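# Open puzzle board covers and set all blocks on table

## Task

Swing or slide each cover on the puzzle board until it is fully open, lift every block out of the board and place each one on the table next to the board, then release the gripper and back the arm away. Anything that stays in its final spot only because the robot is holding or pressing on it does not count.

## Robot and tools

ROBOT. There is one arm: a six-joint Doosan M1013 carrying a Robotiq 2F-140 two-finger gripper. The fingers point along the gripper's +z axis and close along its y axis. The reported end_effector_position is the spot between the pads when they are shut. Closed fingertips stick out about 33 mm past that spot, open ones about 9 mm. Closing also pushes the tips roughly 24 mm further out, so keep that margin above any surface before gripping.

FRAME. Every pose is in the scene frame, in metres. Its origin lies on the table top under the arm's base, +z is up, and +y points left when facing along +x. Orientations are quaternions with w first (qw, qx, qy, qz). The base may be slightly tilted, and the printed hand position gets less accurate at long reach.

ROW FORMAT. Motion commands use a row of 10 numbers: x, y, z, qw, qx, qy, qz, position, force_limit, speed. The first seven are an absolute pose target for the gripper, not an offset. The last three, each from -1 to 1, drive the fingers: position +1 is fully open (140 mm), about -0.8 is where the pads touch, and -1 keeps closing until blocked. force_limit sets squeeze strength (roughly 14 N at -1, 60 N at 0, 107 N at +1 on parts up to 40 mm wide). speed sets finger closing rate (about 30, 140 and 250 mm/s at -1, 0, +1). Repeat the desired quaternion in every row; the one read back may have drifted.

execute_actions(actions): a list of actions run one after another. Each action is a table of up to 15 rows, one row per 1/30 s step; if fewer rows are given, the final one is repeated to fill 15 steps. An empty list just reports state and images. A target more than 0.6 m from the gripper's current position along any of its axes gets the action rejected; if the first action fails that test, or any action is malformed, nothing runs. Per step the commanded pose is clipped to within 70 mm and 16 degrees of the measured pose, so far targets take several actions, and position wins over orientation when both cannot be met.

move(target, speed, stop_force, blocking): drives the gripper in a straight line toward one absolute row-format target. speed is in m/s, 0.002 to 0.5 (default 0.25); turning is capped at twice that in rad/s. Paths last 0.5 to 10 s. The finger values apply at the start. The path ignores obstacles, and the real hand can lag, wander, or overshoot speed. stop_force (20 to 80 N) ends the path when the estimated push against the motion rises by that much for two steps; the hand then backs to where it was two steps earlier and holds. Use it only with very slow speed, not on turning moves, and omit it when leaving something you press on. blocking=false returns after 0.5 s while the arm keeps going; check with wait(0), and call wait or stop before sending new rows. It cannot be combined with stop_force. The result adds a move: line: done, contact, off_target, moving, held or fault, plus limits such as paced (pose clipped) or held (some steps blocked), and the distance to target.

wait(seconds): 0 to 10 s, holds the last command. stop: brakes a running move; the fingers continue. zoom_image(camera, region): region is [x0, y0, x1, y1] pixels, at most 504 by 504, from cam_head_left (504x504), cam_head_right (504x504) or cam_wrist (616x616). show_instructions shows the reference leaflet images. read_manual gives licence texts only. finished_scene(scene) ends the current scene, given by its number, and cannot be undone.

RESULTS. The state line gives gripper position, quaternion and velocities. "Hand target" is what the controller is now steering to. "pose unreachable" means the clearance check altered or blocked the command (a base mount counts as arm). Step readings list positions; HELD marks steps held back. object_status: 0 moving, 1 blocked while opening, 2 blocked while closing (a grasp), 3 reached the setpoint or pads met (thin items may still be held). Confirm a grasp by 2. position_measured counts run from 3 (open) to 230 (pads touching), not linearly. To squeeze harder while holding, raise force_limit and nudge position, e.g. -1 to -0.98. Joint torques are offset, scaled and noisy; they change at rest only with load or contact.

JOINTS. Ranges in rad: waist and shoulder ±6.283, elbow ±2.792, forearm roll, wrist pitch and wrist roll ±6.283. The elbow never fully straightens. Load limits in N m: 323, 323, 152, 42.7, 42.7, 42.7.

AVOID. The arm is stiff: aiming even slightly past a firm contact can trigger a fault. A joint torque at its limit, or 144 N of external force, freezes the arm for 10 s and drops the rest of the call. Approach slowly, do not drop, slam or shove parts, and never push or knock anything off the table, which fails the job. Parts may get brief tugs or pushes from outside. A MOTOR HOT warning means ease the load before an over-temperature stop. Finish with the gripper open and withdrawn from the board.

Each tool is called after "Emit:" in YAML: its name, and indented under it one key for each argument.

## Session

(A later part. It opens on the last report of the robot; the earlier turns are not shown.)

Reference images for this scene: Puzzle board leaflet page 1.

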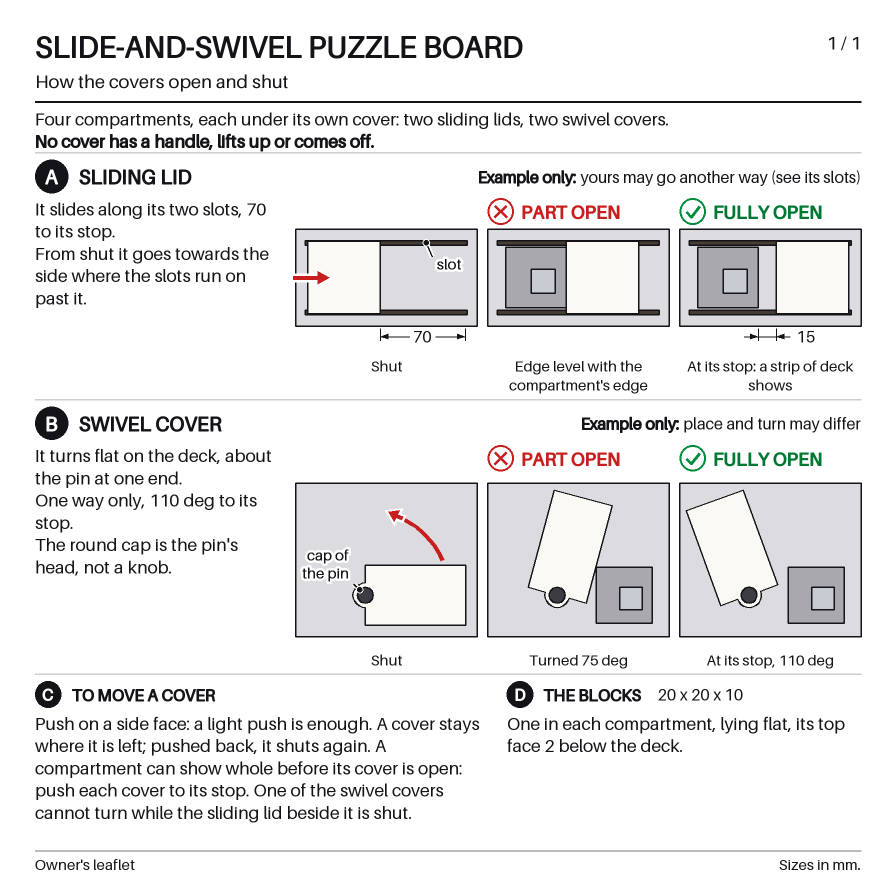

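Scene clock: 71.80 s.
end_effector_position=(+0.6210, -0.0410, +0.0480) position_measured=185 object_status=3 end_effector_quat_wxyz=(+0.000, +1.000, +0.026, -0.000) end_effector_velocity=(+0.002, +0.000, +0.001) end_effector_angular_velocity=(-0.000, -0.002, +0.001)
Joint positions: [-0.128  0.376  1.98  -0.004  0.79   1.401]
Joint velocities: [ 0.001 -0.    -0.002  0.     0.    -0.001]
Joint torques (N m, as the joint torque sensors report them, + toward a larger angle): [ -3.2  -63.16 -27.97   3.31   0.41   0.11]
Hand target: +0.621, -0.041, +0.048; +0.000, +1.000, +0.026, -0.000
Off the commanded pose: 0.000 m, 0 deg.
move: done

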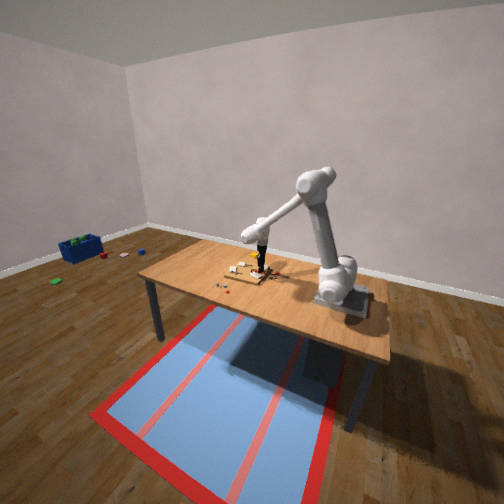

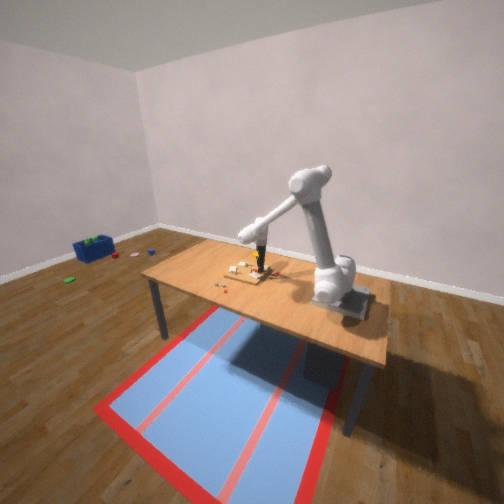

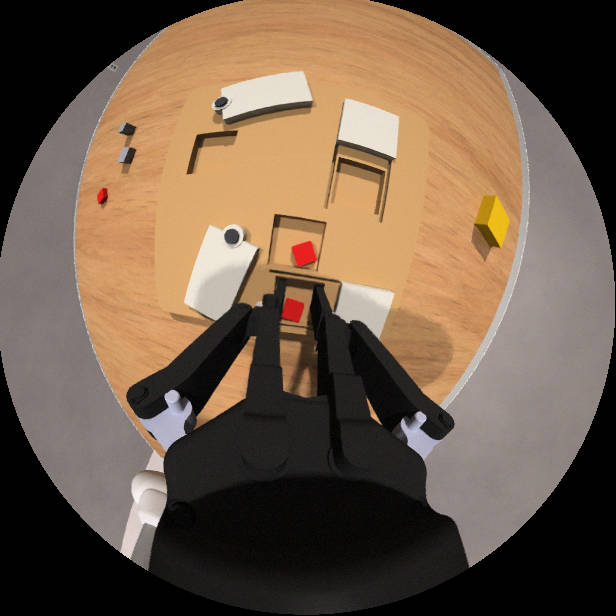

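Emit:
move:
  target: [0.606,-0.041,0.048,0,0.9997,0.026,0,-0.44,0,0]
  speed: 0.01

Emit:
move:
  target: [0.606,-0.041,0.048,0,0.9997,0.026,0,-1,-0.5,-0.6]

Emit:
move:
  target: [0.606,-0.041,0.075,0,0.9997,0.026,0,-1,-0.5,-0.6]
  speed: 0.06

Emit:
move:
  target: [0.50,-0.04,0.075,0,0.9997,0.026,0,-1,-0.5,-0.6]

Emit:
move:
  target: [0.50,-0.04,0.037,0,0.9997,0.026,0,-1,-0.5,-0.6]
  speed: 0.04

Scene clock: 73.73 s.
end_effector_position=(+0.6060, -0.0410, +0.0480) position_measured=185 object_status=3 end_effector_quat_wxyz=(+0.000, +1.000, +0.026, +0.000) end_effector_velocity=(+0.001, +0.000, +0.001) end_effector_angular_velocity=(-0.000, -0.002, +0.002)
Joint positions: [-0.131  0.357  2.009 -0.004  0.78   1.398]
Joint velocities: [ 0.    -0.    -0.001  0.    -0.001 -0.002]
Joint torques (N m, as the joint torque sensors report them, + toward a larger angle): [ -2.92 -64.29 -26.87   2.94  -0.11   0.2 ]
Hand target: +0.606, -0.041, +0.048; -0.000, +1.000, +0.026, +0.000
Off the commanded pose: 0.000 m, 0 deg.
move: done

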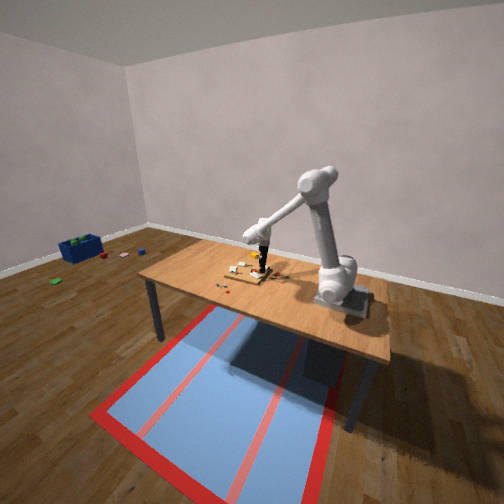

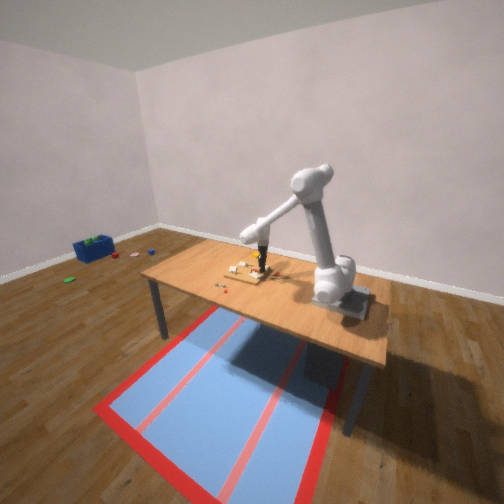

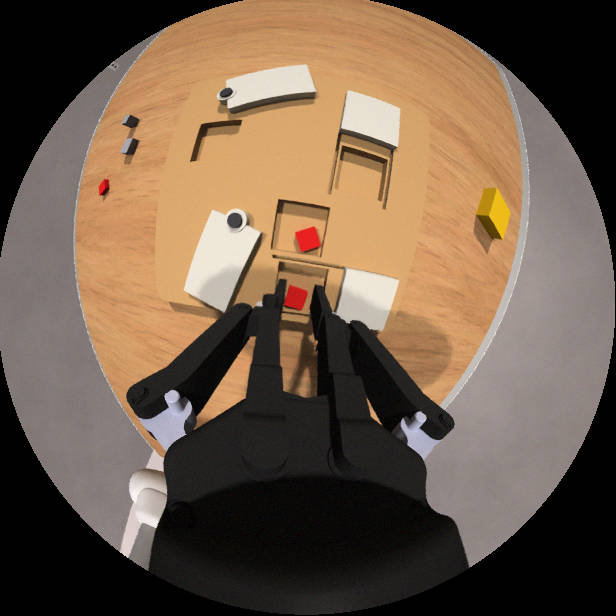

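Scene clock: 74.43 s.
end_effector_position=(+0.6060, -0.0410, +0.0480) position_measured=204 object_status=2 end_effector_quat_wxyz=(+0.000, +1.000, +0.026, +0.000) end_effector_velocity=(+0.000, -0.001, +0.000) end_effector_angular_velocity=(-0.000, -0.001, -0.002)
Joint positions: [-0.131  0.357  2.009 -0.004  0.78   1.398]
Joint velocities: [-0.002 -0.    -0.001  0.     0.    -0.   ]
Joint torques (N m, as the joint torque sensors report them, + toward a larger angle): [ -2.45 -59.02 -25.48   3.06  -0.28  -0.06]
Hand target: +0.606, -0.041, +0.048; -0.000, +1.000, +0.026, +0.000
Off the commanded pose: 0.000 m, 0 deg.
move: done

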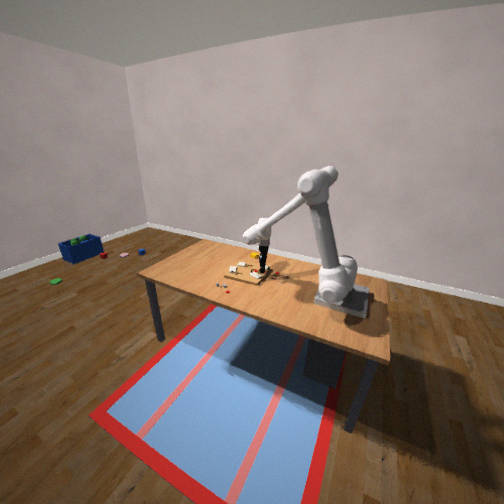

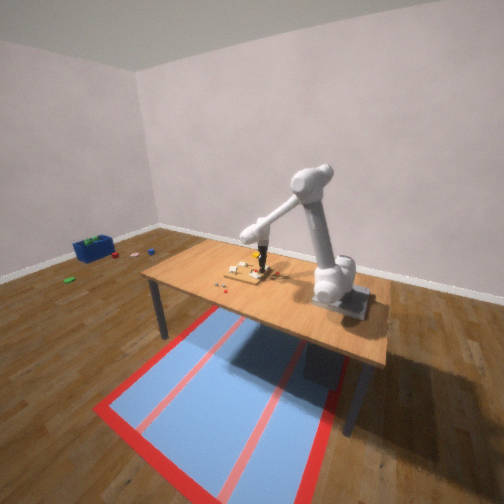

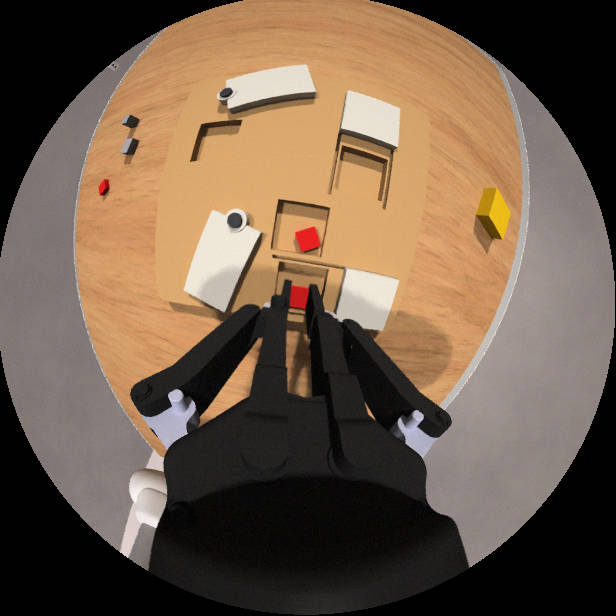

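Scene clock: 75.17 s.
end_effector_position=(+0.6060, -0.0411, +0.0750) position_measured=204 object_status=2 end_effector_quat_wxyz=(-0.000, +1.000, +0.026, +0.000) end_effector_velocity=(+0.000, +0.001, +0.000) end_effector_angular_velocity=(+0.000, -0.001, +0.001)
Joint positions: [-0.131  0.324  1.992 -0.003  0.83   1.398]
Joint velocities: [ 0.001  0.    -0.     0.    -0.    -0.   ]
Joint torques (N m, as the joint torque sensors report them, + toward a larger angle): [ -0.68 -62.49 -27.72   3.32   0.29   0.04]
Hand target: +0.606, -0.041, +0.075; -0.000, +1.000, +0.026, +0.000
Off the commanded pose: 0.000 m, 0 deg.
move: done

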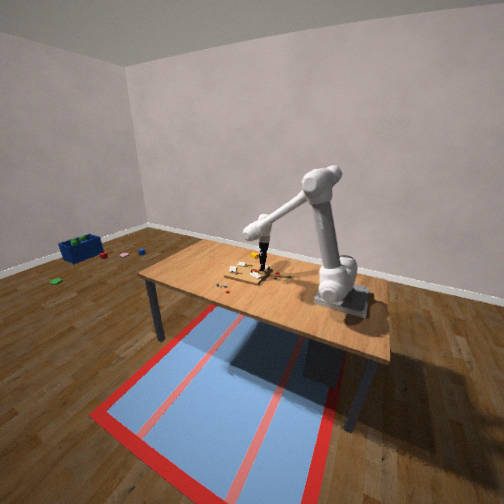

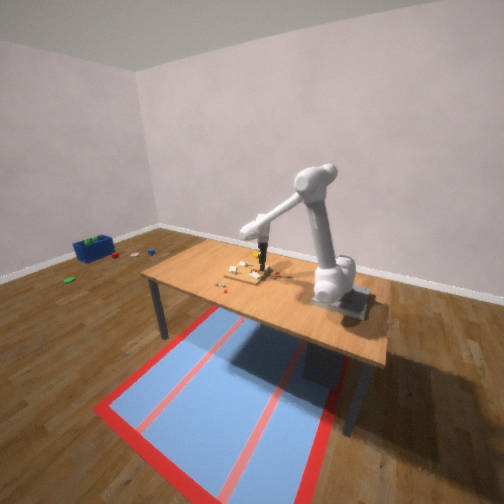

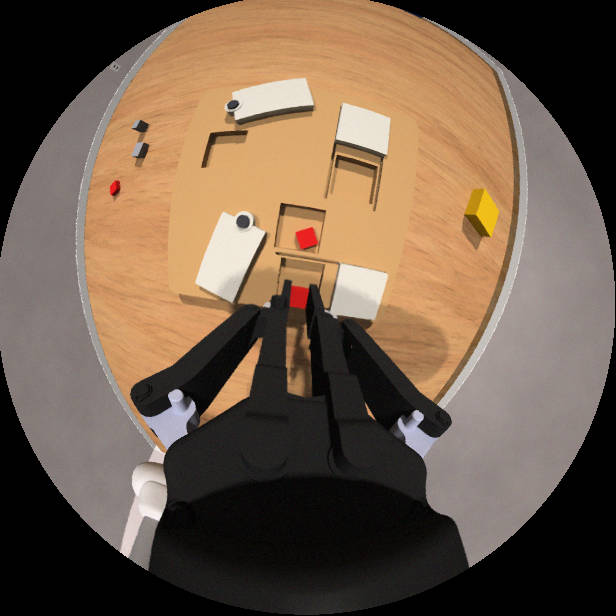

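Scene clock: 75.93 s.
end_effector_position=(+0.5000, -0.0401, +0.0751) position_measured=204 object_status=2 end_effector_quat_wxyz=(+0.000, +1.000, +0.026, -0.000) end_effector_velocity=(-0.001, +0.001, +0.000) end_effector_angular_velocity=(+0.003, +0.000, -0.001)
Joint positions: [-0.155  0.182  2.188 -0.004  0.776  1.375]
Joint velocities: [ 0.001 -0.001  0.001  0.004  0.    -0.   ]
Joint torques (N m, as the joint torque sensors report them, + toward a larger angle): [ -1.9  -43.82 -26.98   2.95   0.22   0.11]
Hand target: +0.500, -0.040, +0.075; -0.000, +1.000, +0.026, +0.000
Off the commanded pose: 0.000 m, 0 deg.
move: done

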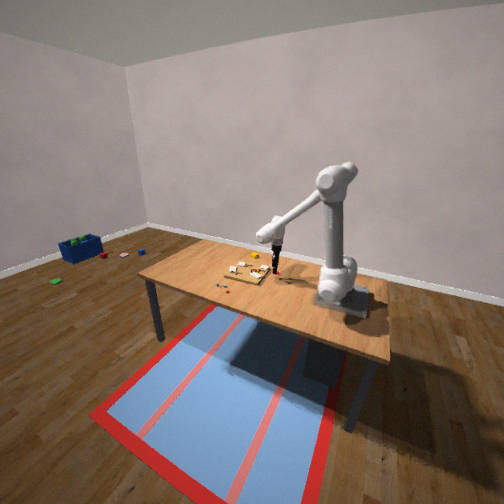

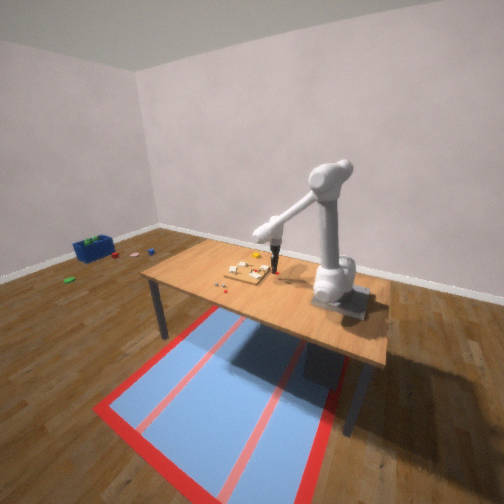

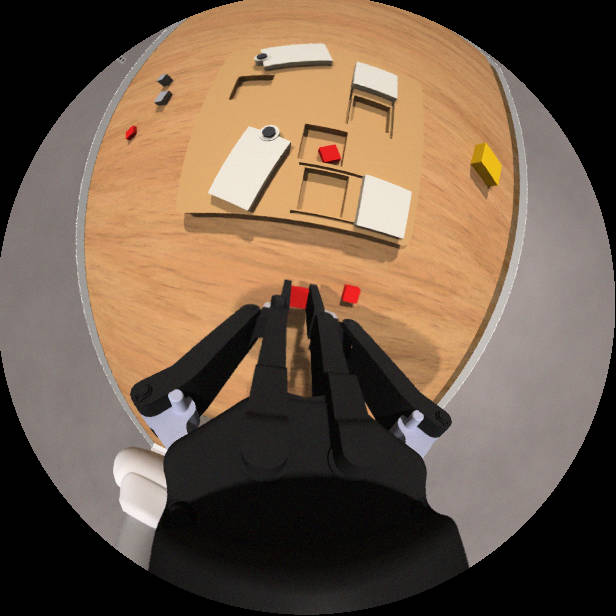

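Scene clock: 77.13 s.
end_effector_position=(+0.5000, -0.0400, +0.0370) position_measured=204 object_status=2 end_effector_quat_wxyz=(+0.000, +1.000, +0.026, -0.000) end_effector_velocity=(+0.000, +0.000, +0.000) end_effector_angular_velocity=(-0.000, -0.000, -0.001)
Joint positions: [-0.155  0.238  2.214 -0.004  0.694  1.375]
Joint velocities: [ 0.     0.    -0.    -0.     0.     0.001]
Joint torques (N m, as the joint torque sensors report them, + toward a larger angle): [ -2.52 -48.31 -24.04   2.86   0.02   0.23]
Hand target: +0.500, -0.040, +0.037; +0.000, +1.000, +0.026, -0.000
Off the commanded pose: 0.000 m, 0 deg.
move: done

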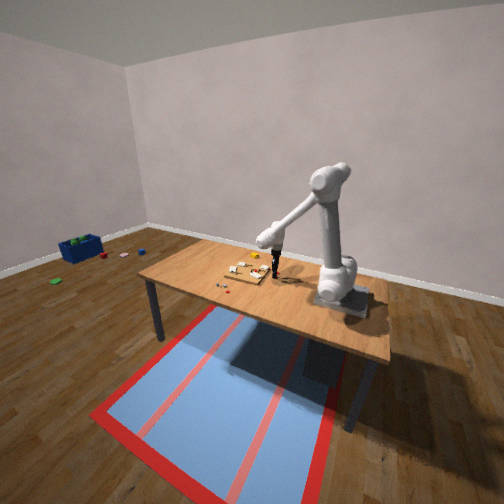

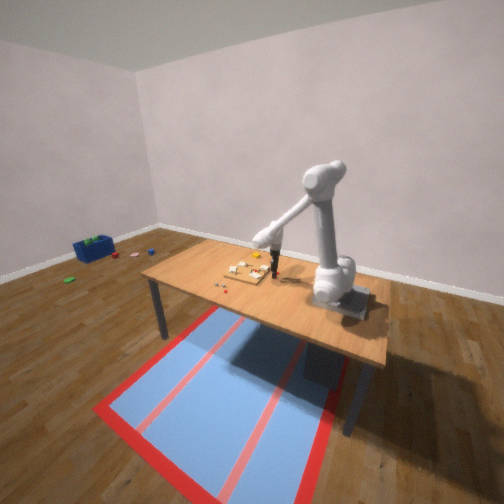

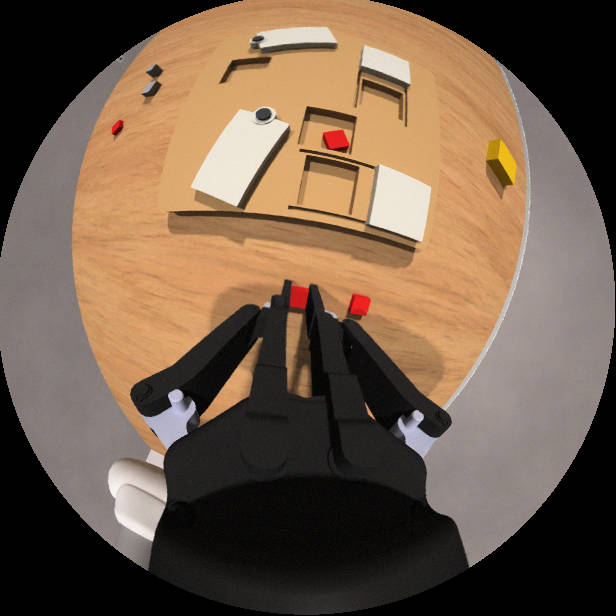

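Next compartment offset ≈ +61 x, +13 y.

Emit:
move:
  target: [0.50,-0.04,0.037,0,0.9997,0.026,0,-0.44,0,0]

Emit:
move:
  target: [0.51,-0.04,0.075,0,0.9997,0.026,0,-0.44,0,0]
  speed: 0.1

Emit:
move:
  target: [0.682,-0.028,0.075,0,0.9997,0.026,0,-0.44,0,0]

Emit:
move:
  target: [0.682,-0.028,0.0585,0,0.9997,0.026,0,-0.44,0,0]
  speed: 0.04

Emit:
zoom_image:
  camera: "cam_wrist"
  region: [250,230,360,340]

Scene clock: 78.07 s.
end_effector_position=(+0.5000, -0.0400, +0.0370) position_measured=185 object_status=3 end_effector_quat_wxyz=(+0.000, +1.000, +0.026, -0.000) end_effector_velocity=(+0.000, -0.000, +0.000) end_effector_angular_velocity=(-0.000, -0.000, +0.002)
Joint positions: [-0.155  0.238  2.214 -0.004  0.694  1.375]
Joint velocities: [-0.001 -0.    -0.    -0.    -0.    -0.002]
Joint torques (N m, as the joint torque sensors report them, + toward a larger angle): [ -2.29 -47.56 -24.61   2.89  -0.17  -0.25]
Hand target: +0.500, -0.040, +0.037; +0.000, +1.000, +0.026, +0.000
Off the commanded pose: 0.000 m, 0 deg.
move: done

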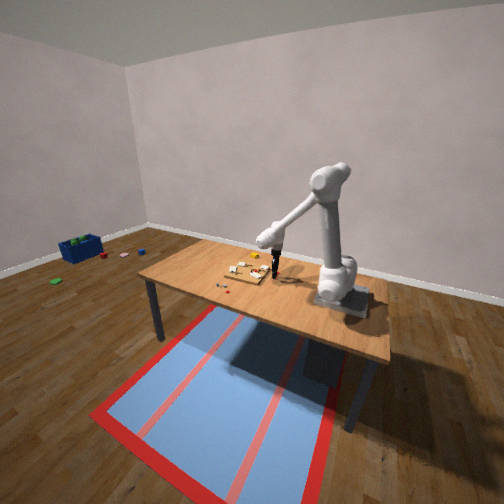

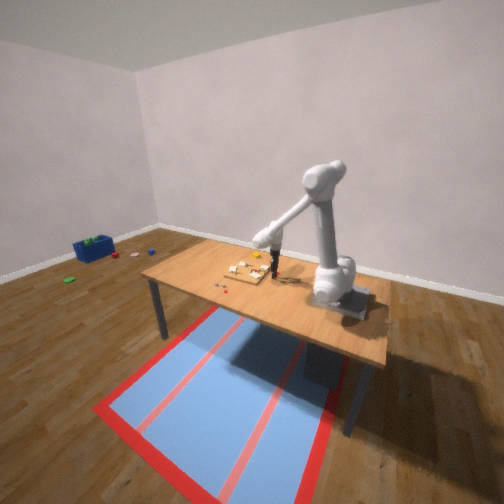

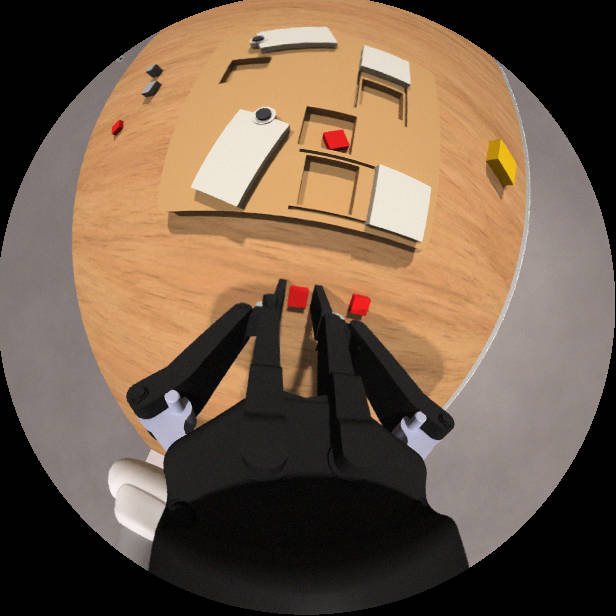

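Scene clock: 78.80 s.
end_effector_position=(+0.5100, -0.0400, +0.0750) position_measured=185 object_status=3 end_effector_quat_wxyz=(-0.000, +1.000, +0.026, +0.000) end_effector_velocity=(+0.000, +0.000, +0.000) end_effector_angular_velocity=(-0.000, -0.001, +0.002)
Joint positions: [-0.152  0.196  2.17  -0.004  0.78   1.378]
Joint velocities: [ 0.001 -0.    -0.001 -0.    -0.    -0.001]
Joint torques (N m, as the joint torque sensors report them, + toward a larger angle): [ -1.77 -45.94 -27.98   2.83   0.25   0.24]
Hand target: +0.510, -0.040, +0.075; -0.000, +1.000, +0.026, +0.000
Off the commanded pose: 0.000 m, 0 deg.
move: done

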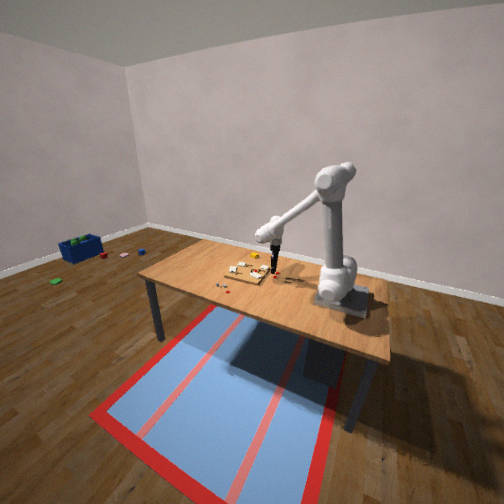

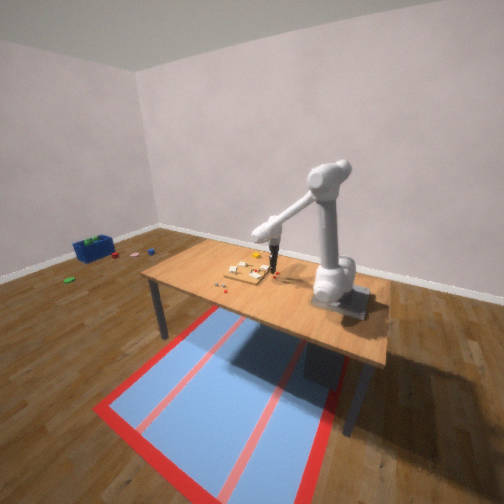

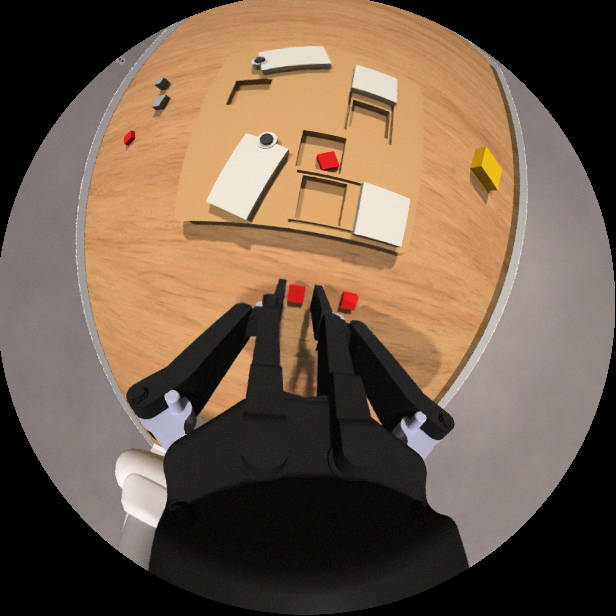

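Scene clock: 79.83 s.
end_effector_position=(+0.6819, -0.0278, +0.0749) position_measured=185 object_status=3 end_effector_quat_wxyz=(-0.000, +1.000, +0.026, +0.000) end_effector_velocity=(+0.000, -0.000, -0.000) end_effector_angular_velocity=(-0.000, +0.000, +0.001)
Joint positions: [-0.098  0.421  1.844 -0.003  0.881  1.431]
Joint velocities: [-0.     0.001 -0.001 -0.     0.    -0.   ]
Joint torques (N m, as the joint torque sensors report them, + toward a larger angle): [ -1.79 -68.99 -30.23   3.4   -0.05   0.14]
Hand target: +0.682, -0.028, +0.075; +0.000, +1.000, +0.026, -0.000
Off the commanded pose: 0.000 m, 0 deg.
move: done

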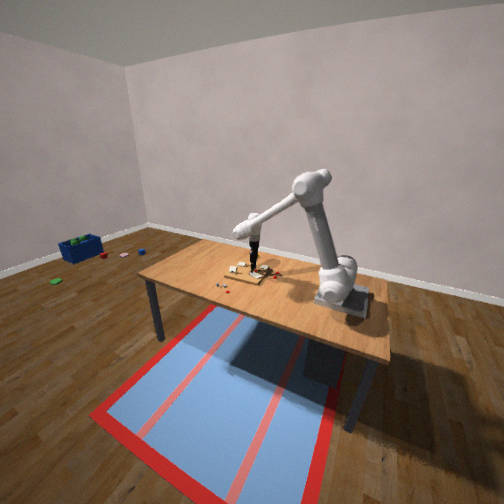

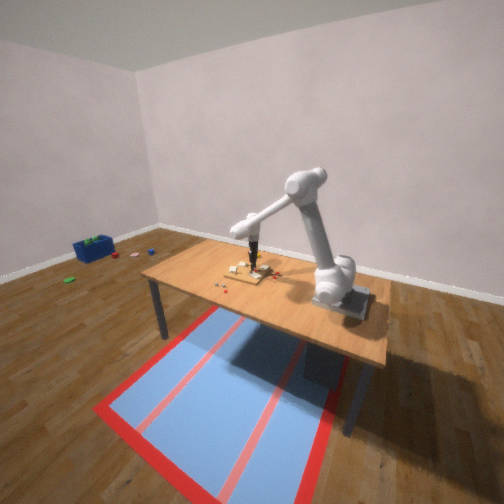

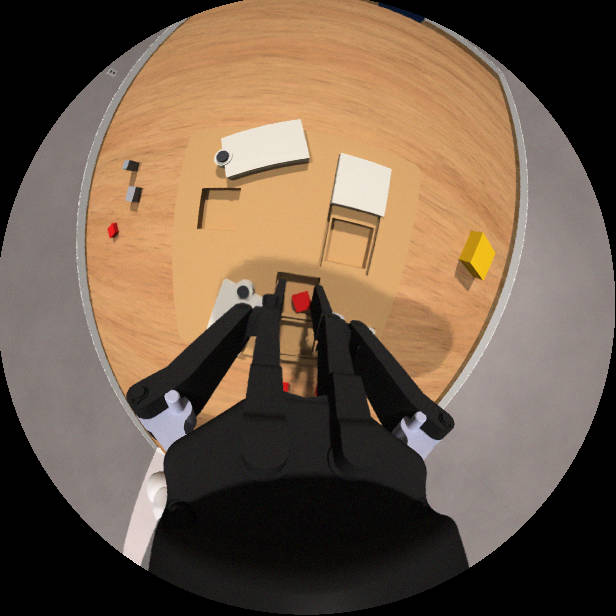

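Scene clock: 80.53 s.
end_effector_position=(+0.6820, -0.0280, +0.0585) position_measured=185 object_status=3 end_effector_quat_wxyz=(+0.000, +1.000, +0.026, -0.000) end_effector_velocity=(+0.000, -0.000, +0.000) end_effector_angular_velocity=(-0.000, -0.001, +0.002)
Joint positions: [-0.098  0.439  1.853 -0.003  0.853  1.431]
Joint velocities: [-0.     0.    -0.001 -0.    -0.    -0.002]
Joint torques (N m, as the joint torque sensors report them, + toward a larger angle): [ -1.54 -72.62 -30.31   3.22   0.28   0.05]
Hand target: +0.682, -0.028, +0.058; +0.000, +1.000, +0.026, -0.000
Off the commanded pose: 0.000 m, 0 deg.
move: done

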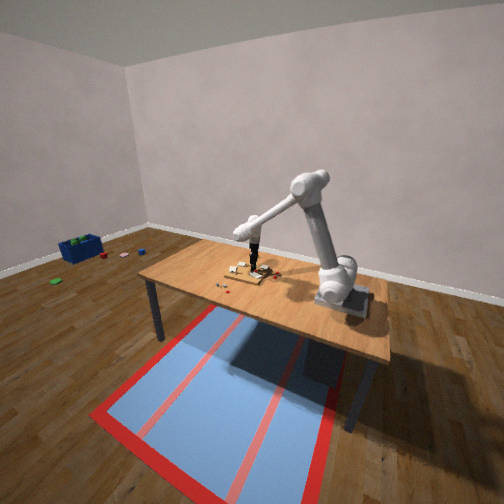

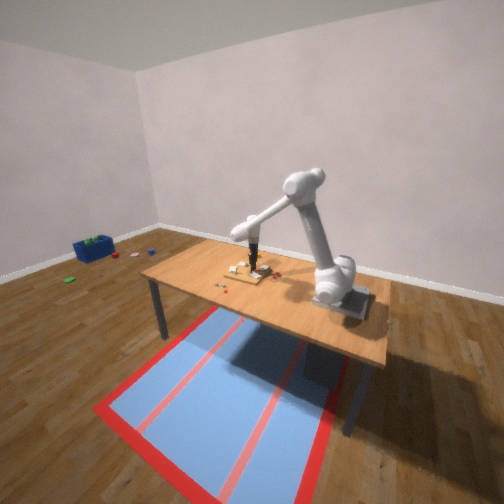

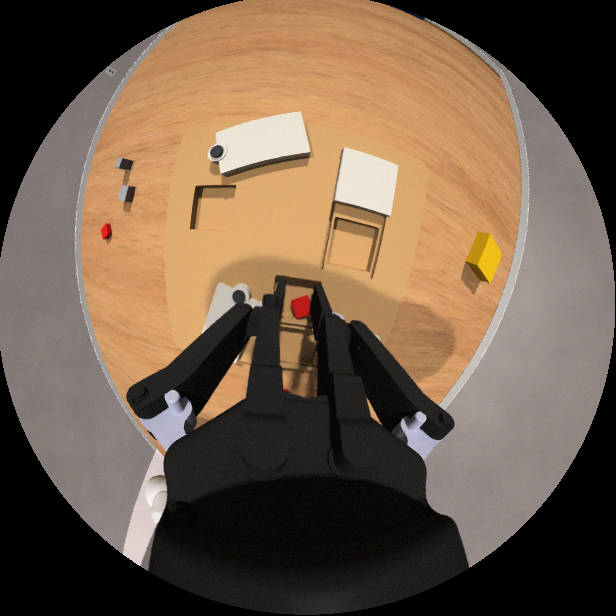

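Region (250, 230, 360, 340) of cam_wrist's 616x616 image, scaled by 4.582, with more detail than that image has.

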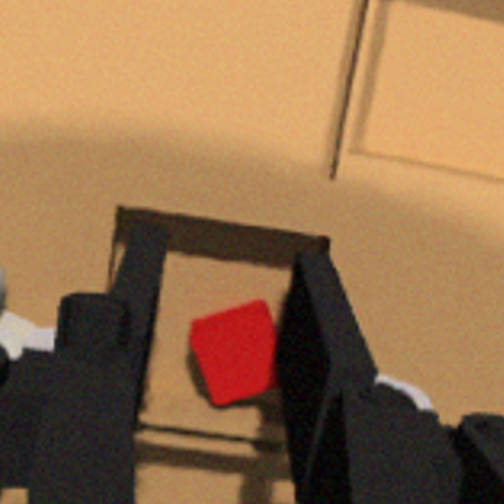

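Emit:
move:
  target: [0.683,-0.0268,0.0585,0,0.9997,0.026,0,-0.44,0,0]
  speed: 0.02

Emit:
move:
  target: [0.683,-0.0268,0.048,0,0.9997,0.026,0,-0.44,0,0]
  speed: 0.005
  stop_force: 20

Emit:
zoom_image:
  camera: "cam_wrist"
  region: [250,230,360,340]

Scene clock: 81.77 s.
end_effector_position=(+0.6830, -0.0268, +0.0585) position_measured=185 object_status=3 end_effector_quat_wxyz=(+0.000, +1.000, +0.026, -0.000) end_effector_velocity=(-0.000, +0.000, +0.000) end_effector_angular_velocity=(+0.000, +0.000, +0.002)
Joint positions: [-0.097  0.44   1.851 -0.003  0.854  1.432]
Joint velocities: [ 0.    -0.    -0.     0.     0.    -0.002]
Joint torques (N m, as the joint torque sensors report them, + toward a larger angle): [ -3.38 -71.99 -29.95   3.51   0.08   0.14]
Hand target: +0.683, -0.027, +0.058; +0.000, +1.000, +0.026, -0.000
Off the commanded pose: 0.000 m, 0 deg.
move: done

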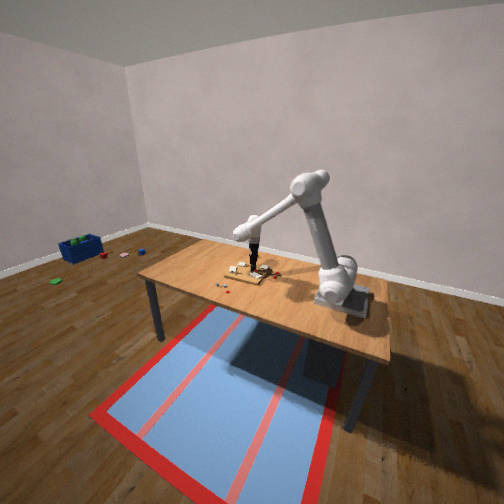

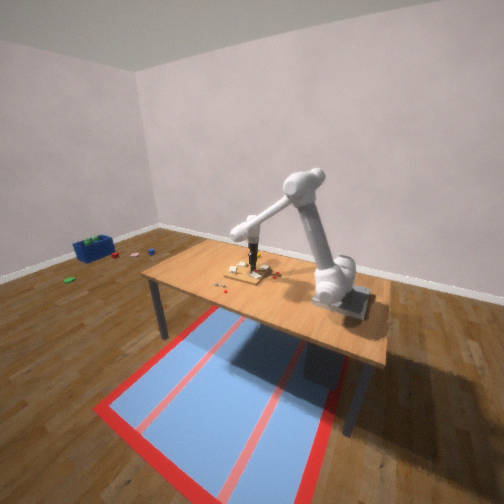

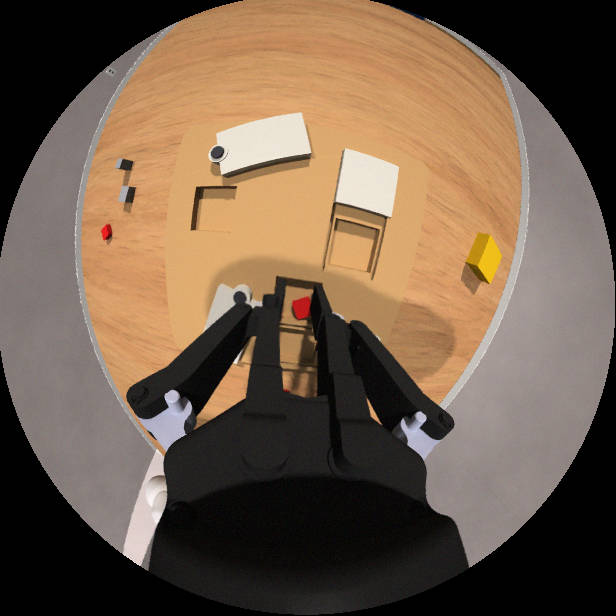

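Scene clock: 83.80 s.
end_effector_position=(+0.6829, -0.0268, +0.0499) position_measured=185 object_status=3 end_effector_quat_wxyz=(-0.000, +1.000, +0.026, -0.000) end_effector_velocity=(-0.000, +0.000, +0.001) end_effector_angular_velocity=(+0.000, +0.000, -0.001)
Joint positions: [-0.097  0.45   1.857 -0.003  0.84   1.432]
Joint velocities: [ 0.    -0.001 -0.     0.     0.001  0.001]
Joint torques (N m, as the joint torque sensors report them, + toward a larger angle): [  2.52 -54.67 -15.92   4.18   1.03   0.12]
Hand target: +0.683, -0.027, +0.050; +0.000, +1.000, +0.026, +0.000
Off the commanded pose: 0.002 m, 0 deg.
move: contact

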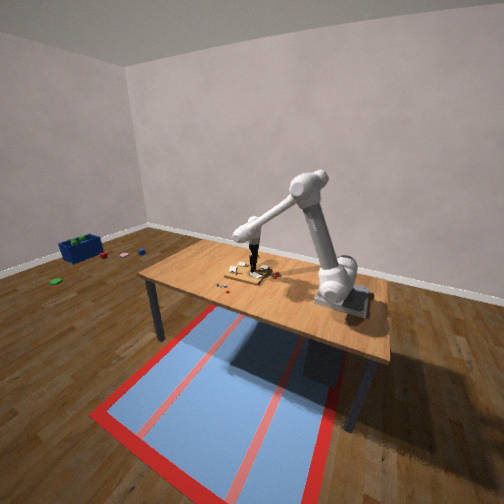

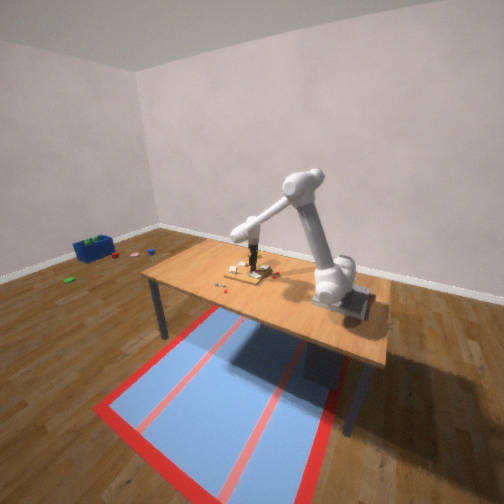

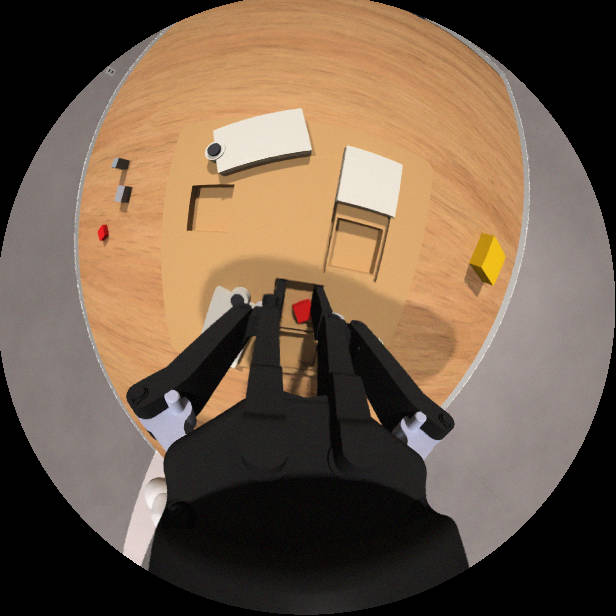

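Region (250, 230, 360, 340) of cam_wrist's 616x616 image, scaled by 4.582, with more detail than that image has.

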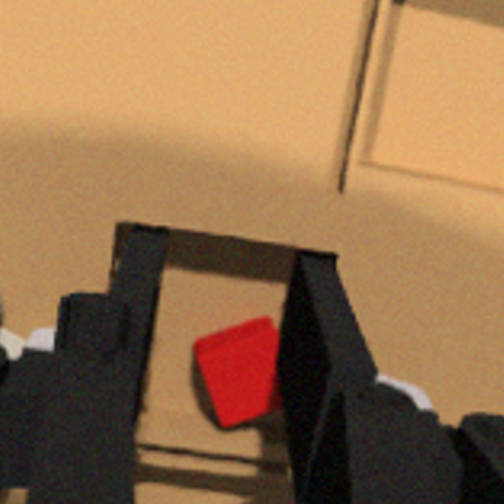

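On the block's edge; ease up, nudge into the corner.

Emit:
move:
  target: [0.6845,-0.0285,0.0525,0,0.9997,0.026,0,-0.44,0,0]
  speed: 0.005

Emit:
move:
  target: [0.6845,-0.0285,0.048,0,0.9997,0.026,0,-0.44,0,0]
  speed: 0.005
  stop_force: 20

Emit:
zoom_image:
  camera: "cam_wrist"
  region: [250,230,360,340]

Scene clock: 84.87 s.
end_effector_position=(+0.6845, -0.0285, +0.0525) position_measured=185 object_status=3 end_effector_quat_wxyz=(+0.000, +1.000, +0.026, -0.000) end_effector_velocity=(+0.000, +0.001, +0.000) end_effector_angular_velocity=(-0.000, -0.001, +0.001)
Joint positions: [-0.099  0.449  1.852 -0.003  0.845  1.43 ]
Joint velocities: [ 0.001 -0.    -0.001 -0.     0.    -0.   ]
Joint torques (N m, as the joint torque sensors report them, + toward a larger angle): [ -6.84 -71.09 -30.75   1.32  -1.13   0.13]
Hand target: +0.685, -0.028, +0.052; -0.000, +1.000, +0.026, +0.000
Off the commanded pose: 0.000 m, 0 deg.
move: done

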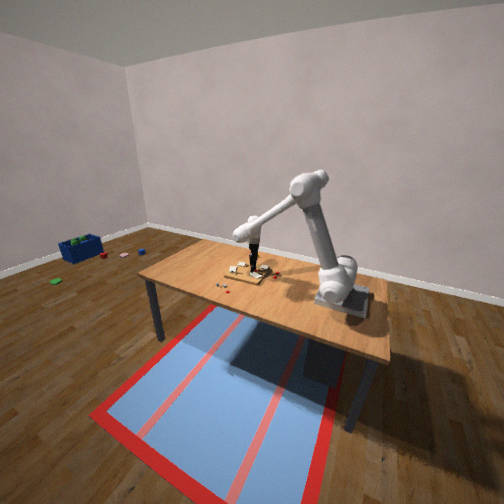

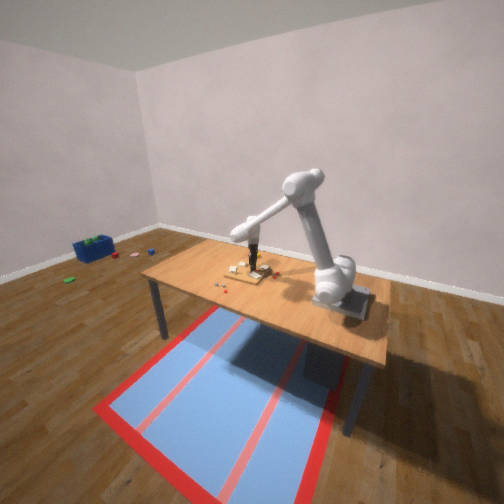

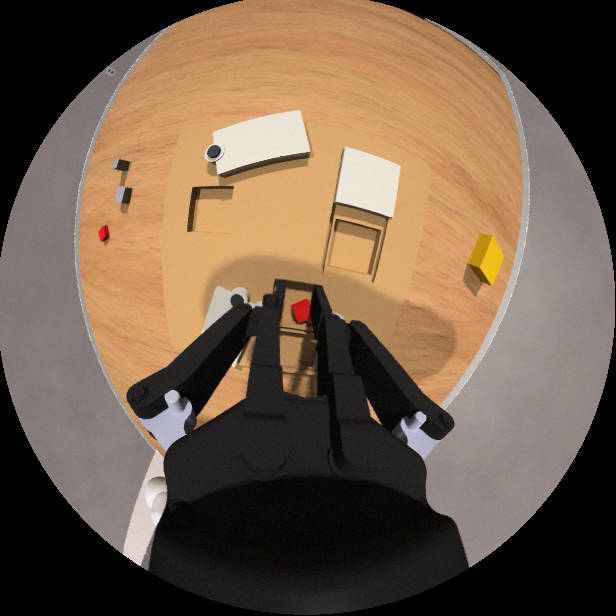

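Scene clock: 85.53 s.
end_effector_position=(+0.6844, -0.0285, +0.0506) position_measured=185 object_status=3 end_effector_quat_wxyz=(-0.000, +1.000, +0.026, -0.000) end_effector_velocity=(-0.001, -0.000, +0.000) end_effector_angular_velocity=(-0.000, +0.002, +0.001)
Joint positions: [-0.099  0.451  1.853 -0.003  0.842  1.43 ]
Joint velocities: [-0.    -0.001  0.001 -0.     0.002 -0.   ]
Joint torques (N m, as the joint torque sensors report them, + toward a larger angle): [ -8.41 -66.02 -21.64   1.04   1.66   0.67]
Hand target: +0.685, -0.028, +0.051; +0.000, +1.000, +0.026, +0.000
Off the commanded pose: 0.003 m, 0 deg.
move: contact

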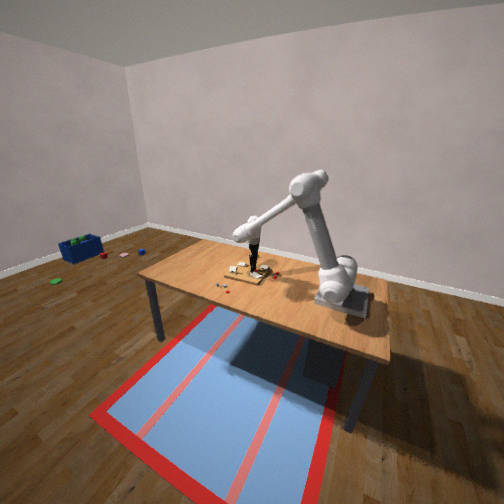

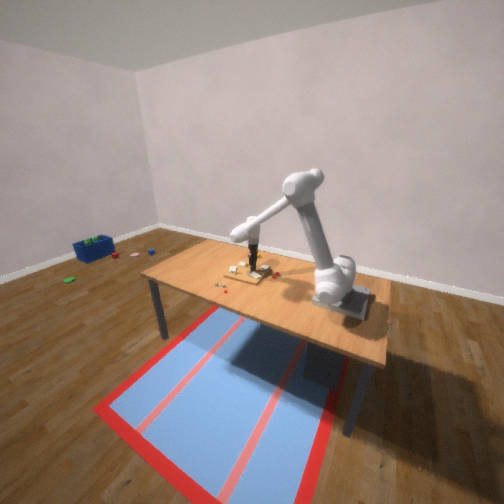

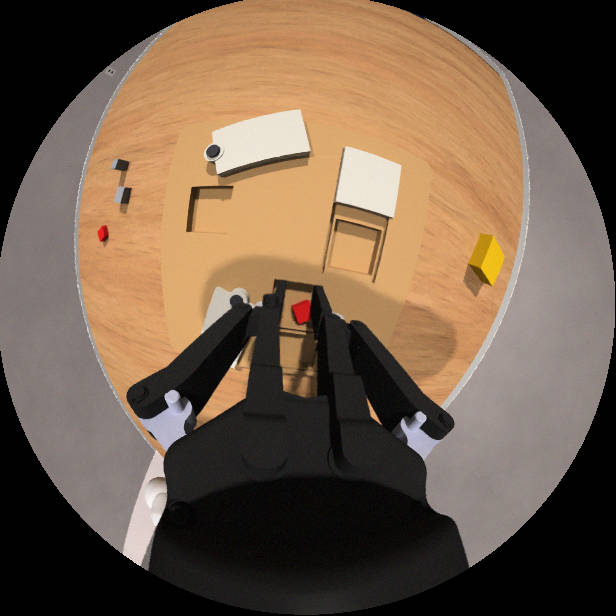

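Region (250, 230, 360, 340) of cam_wrist's 616x616 image, scaled by 4.582, with more detail than that image has.

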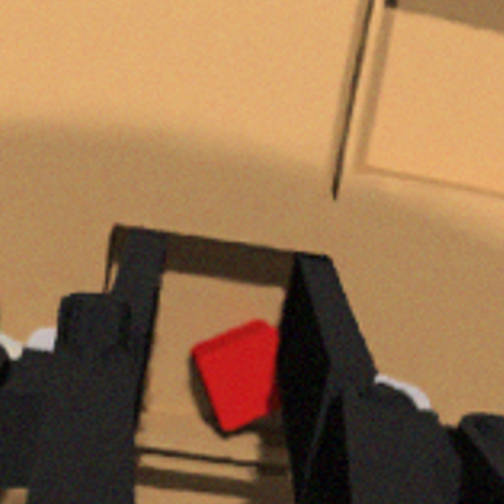

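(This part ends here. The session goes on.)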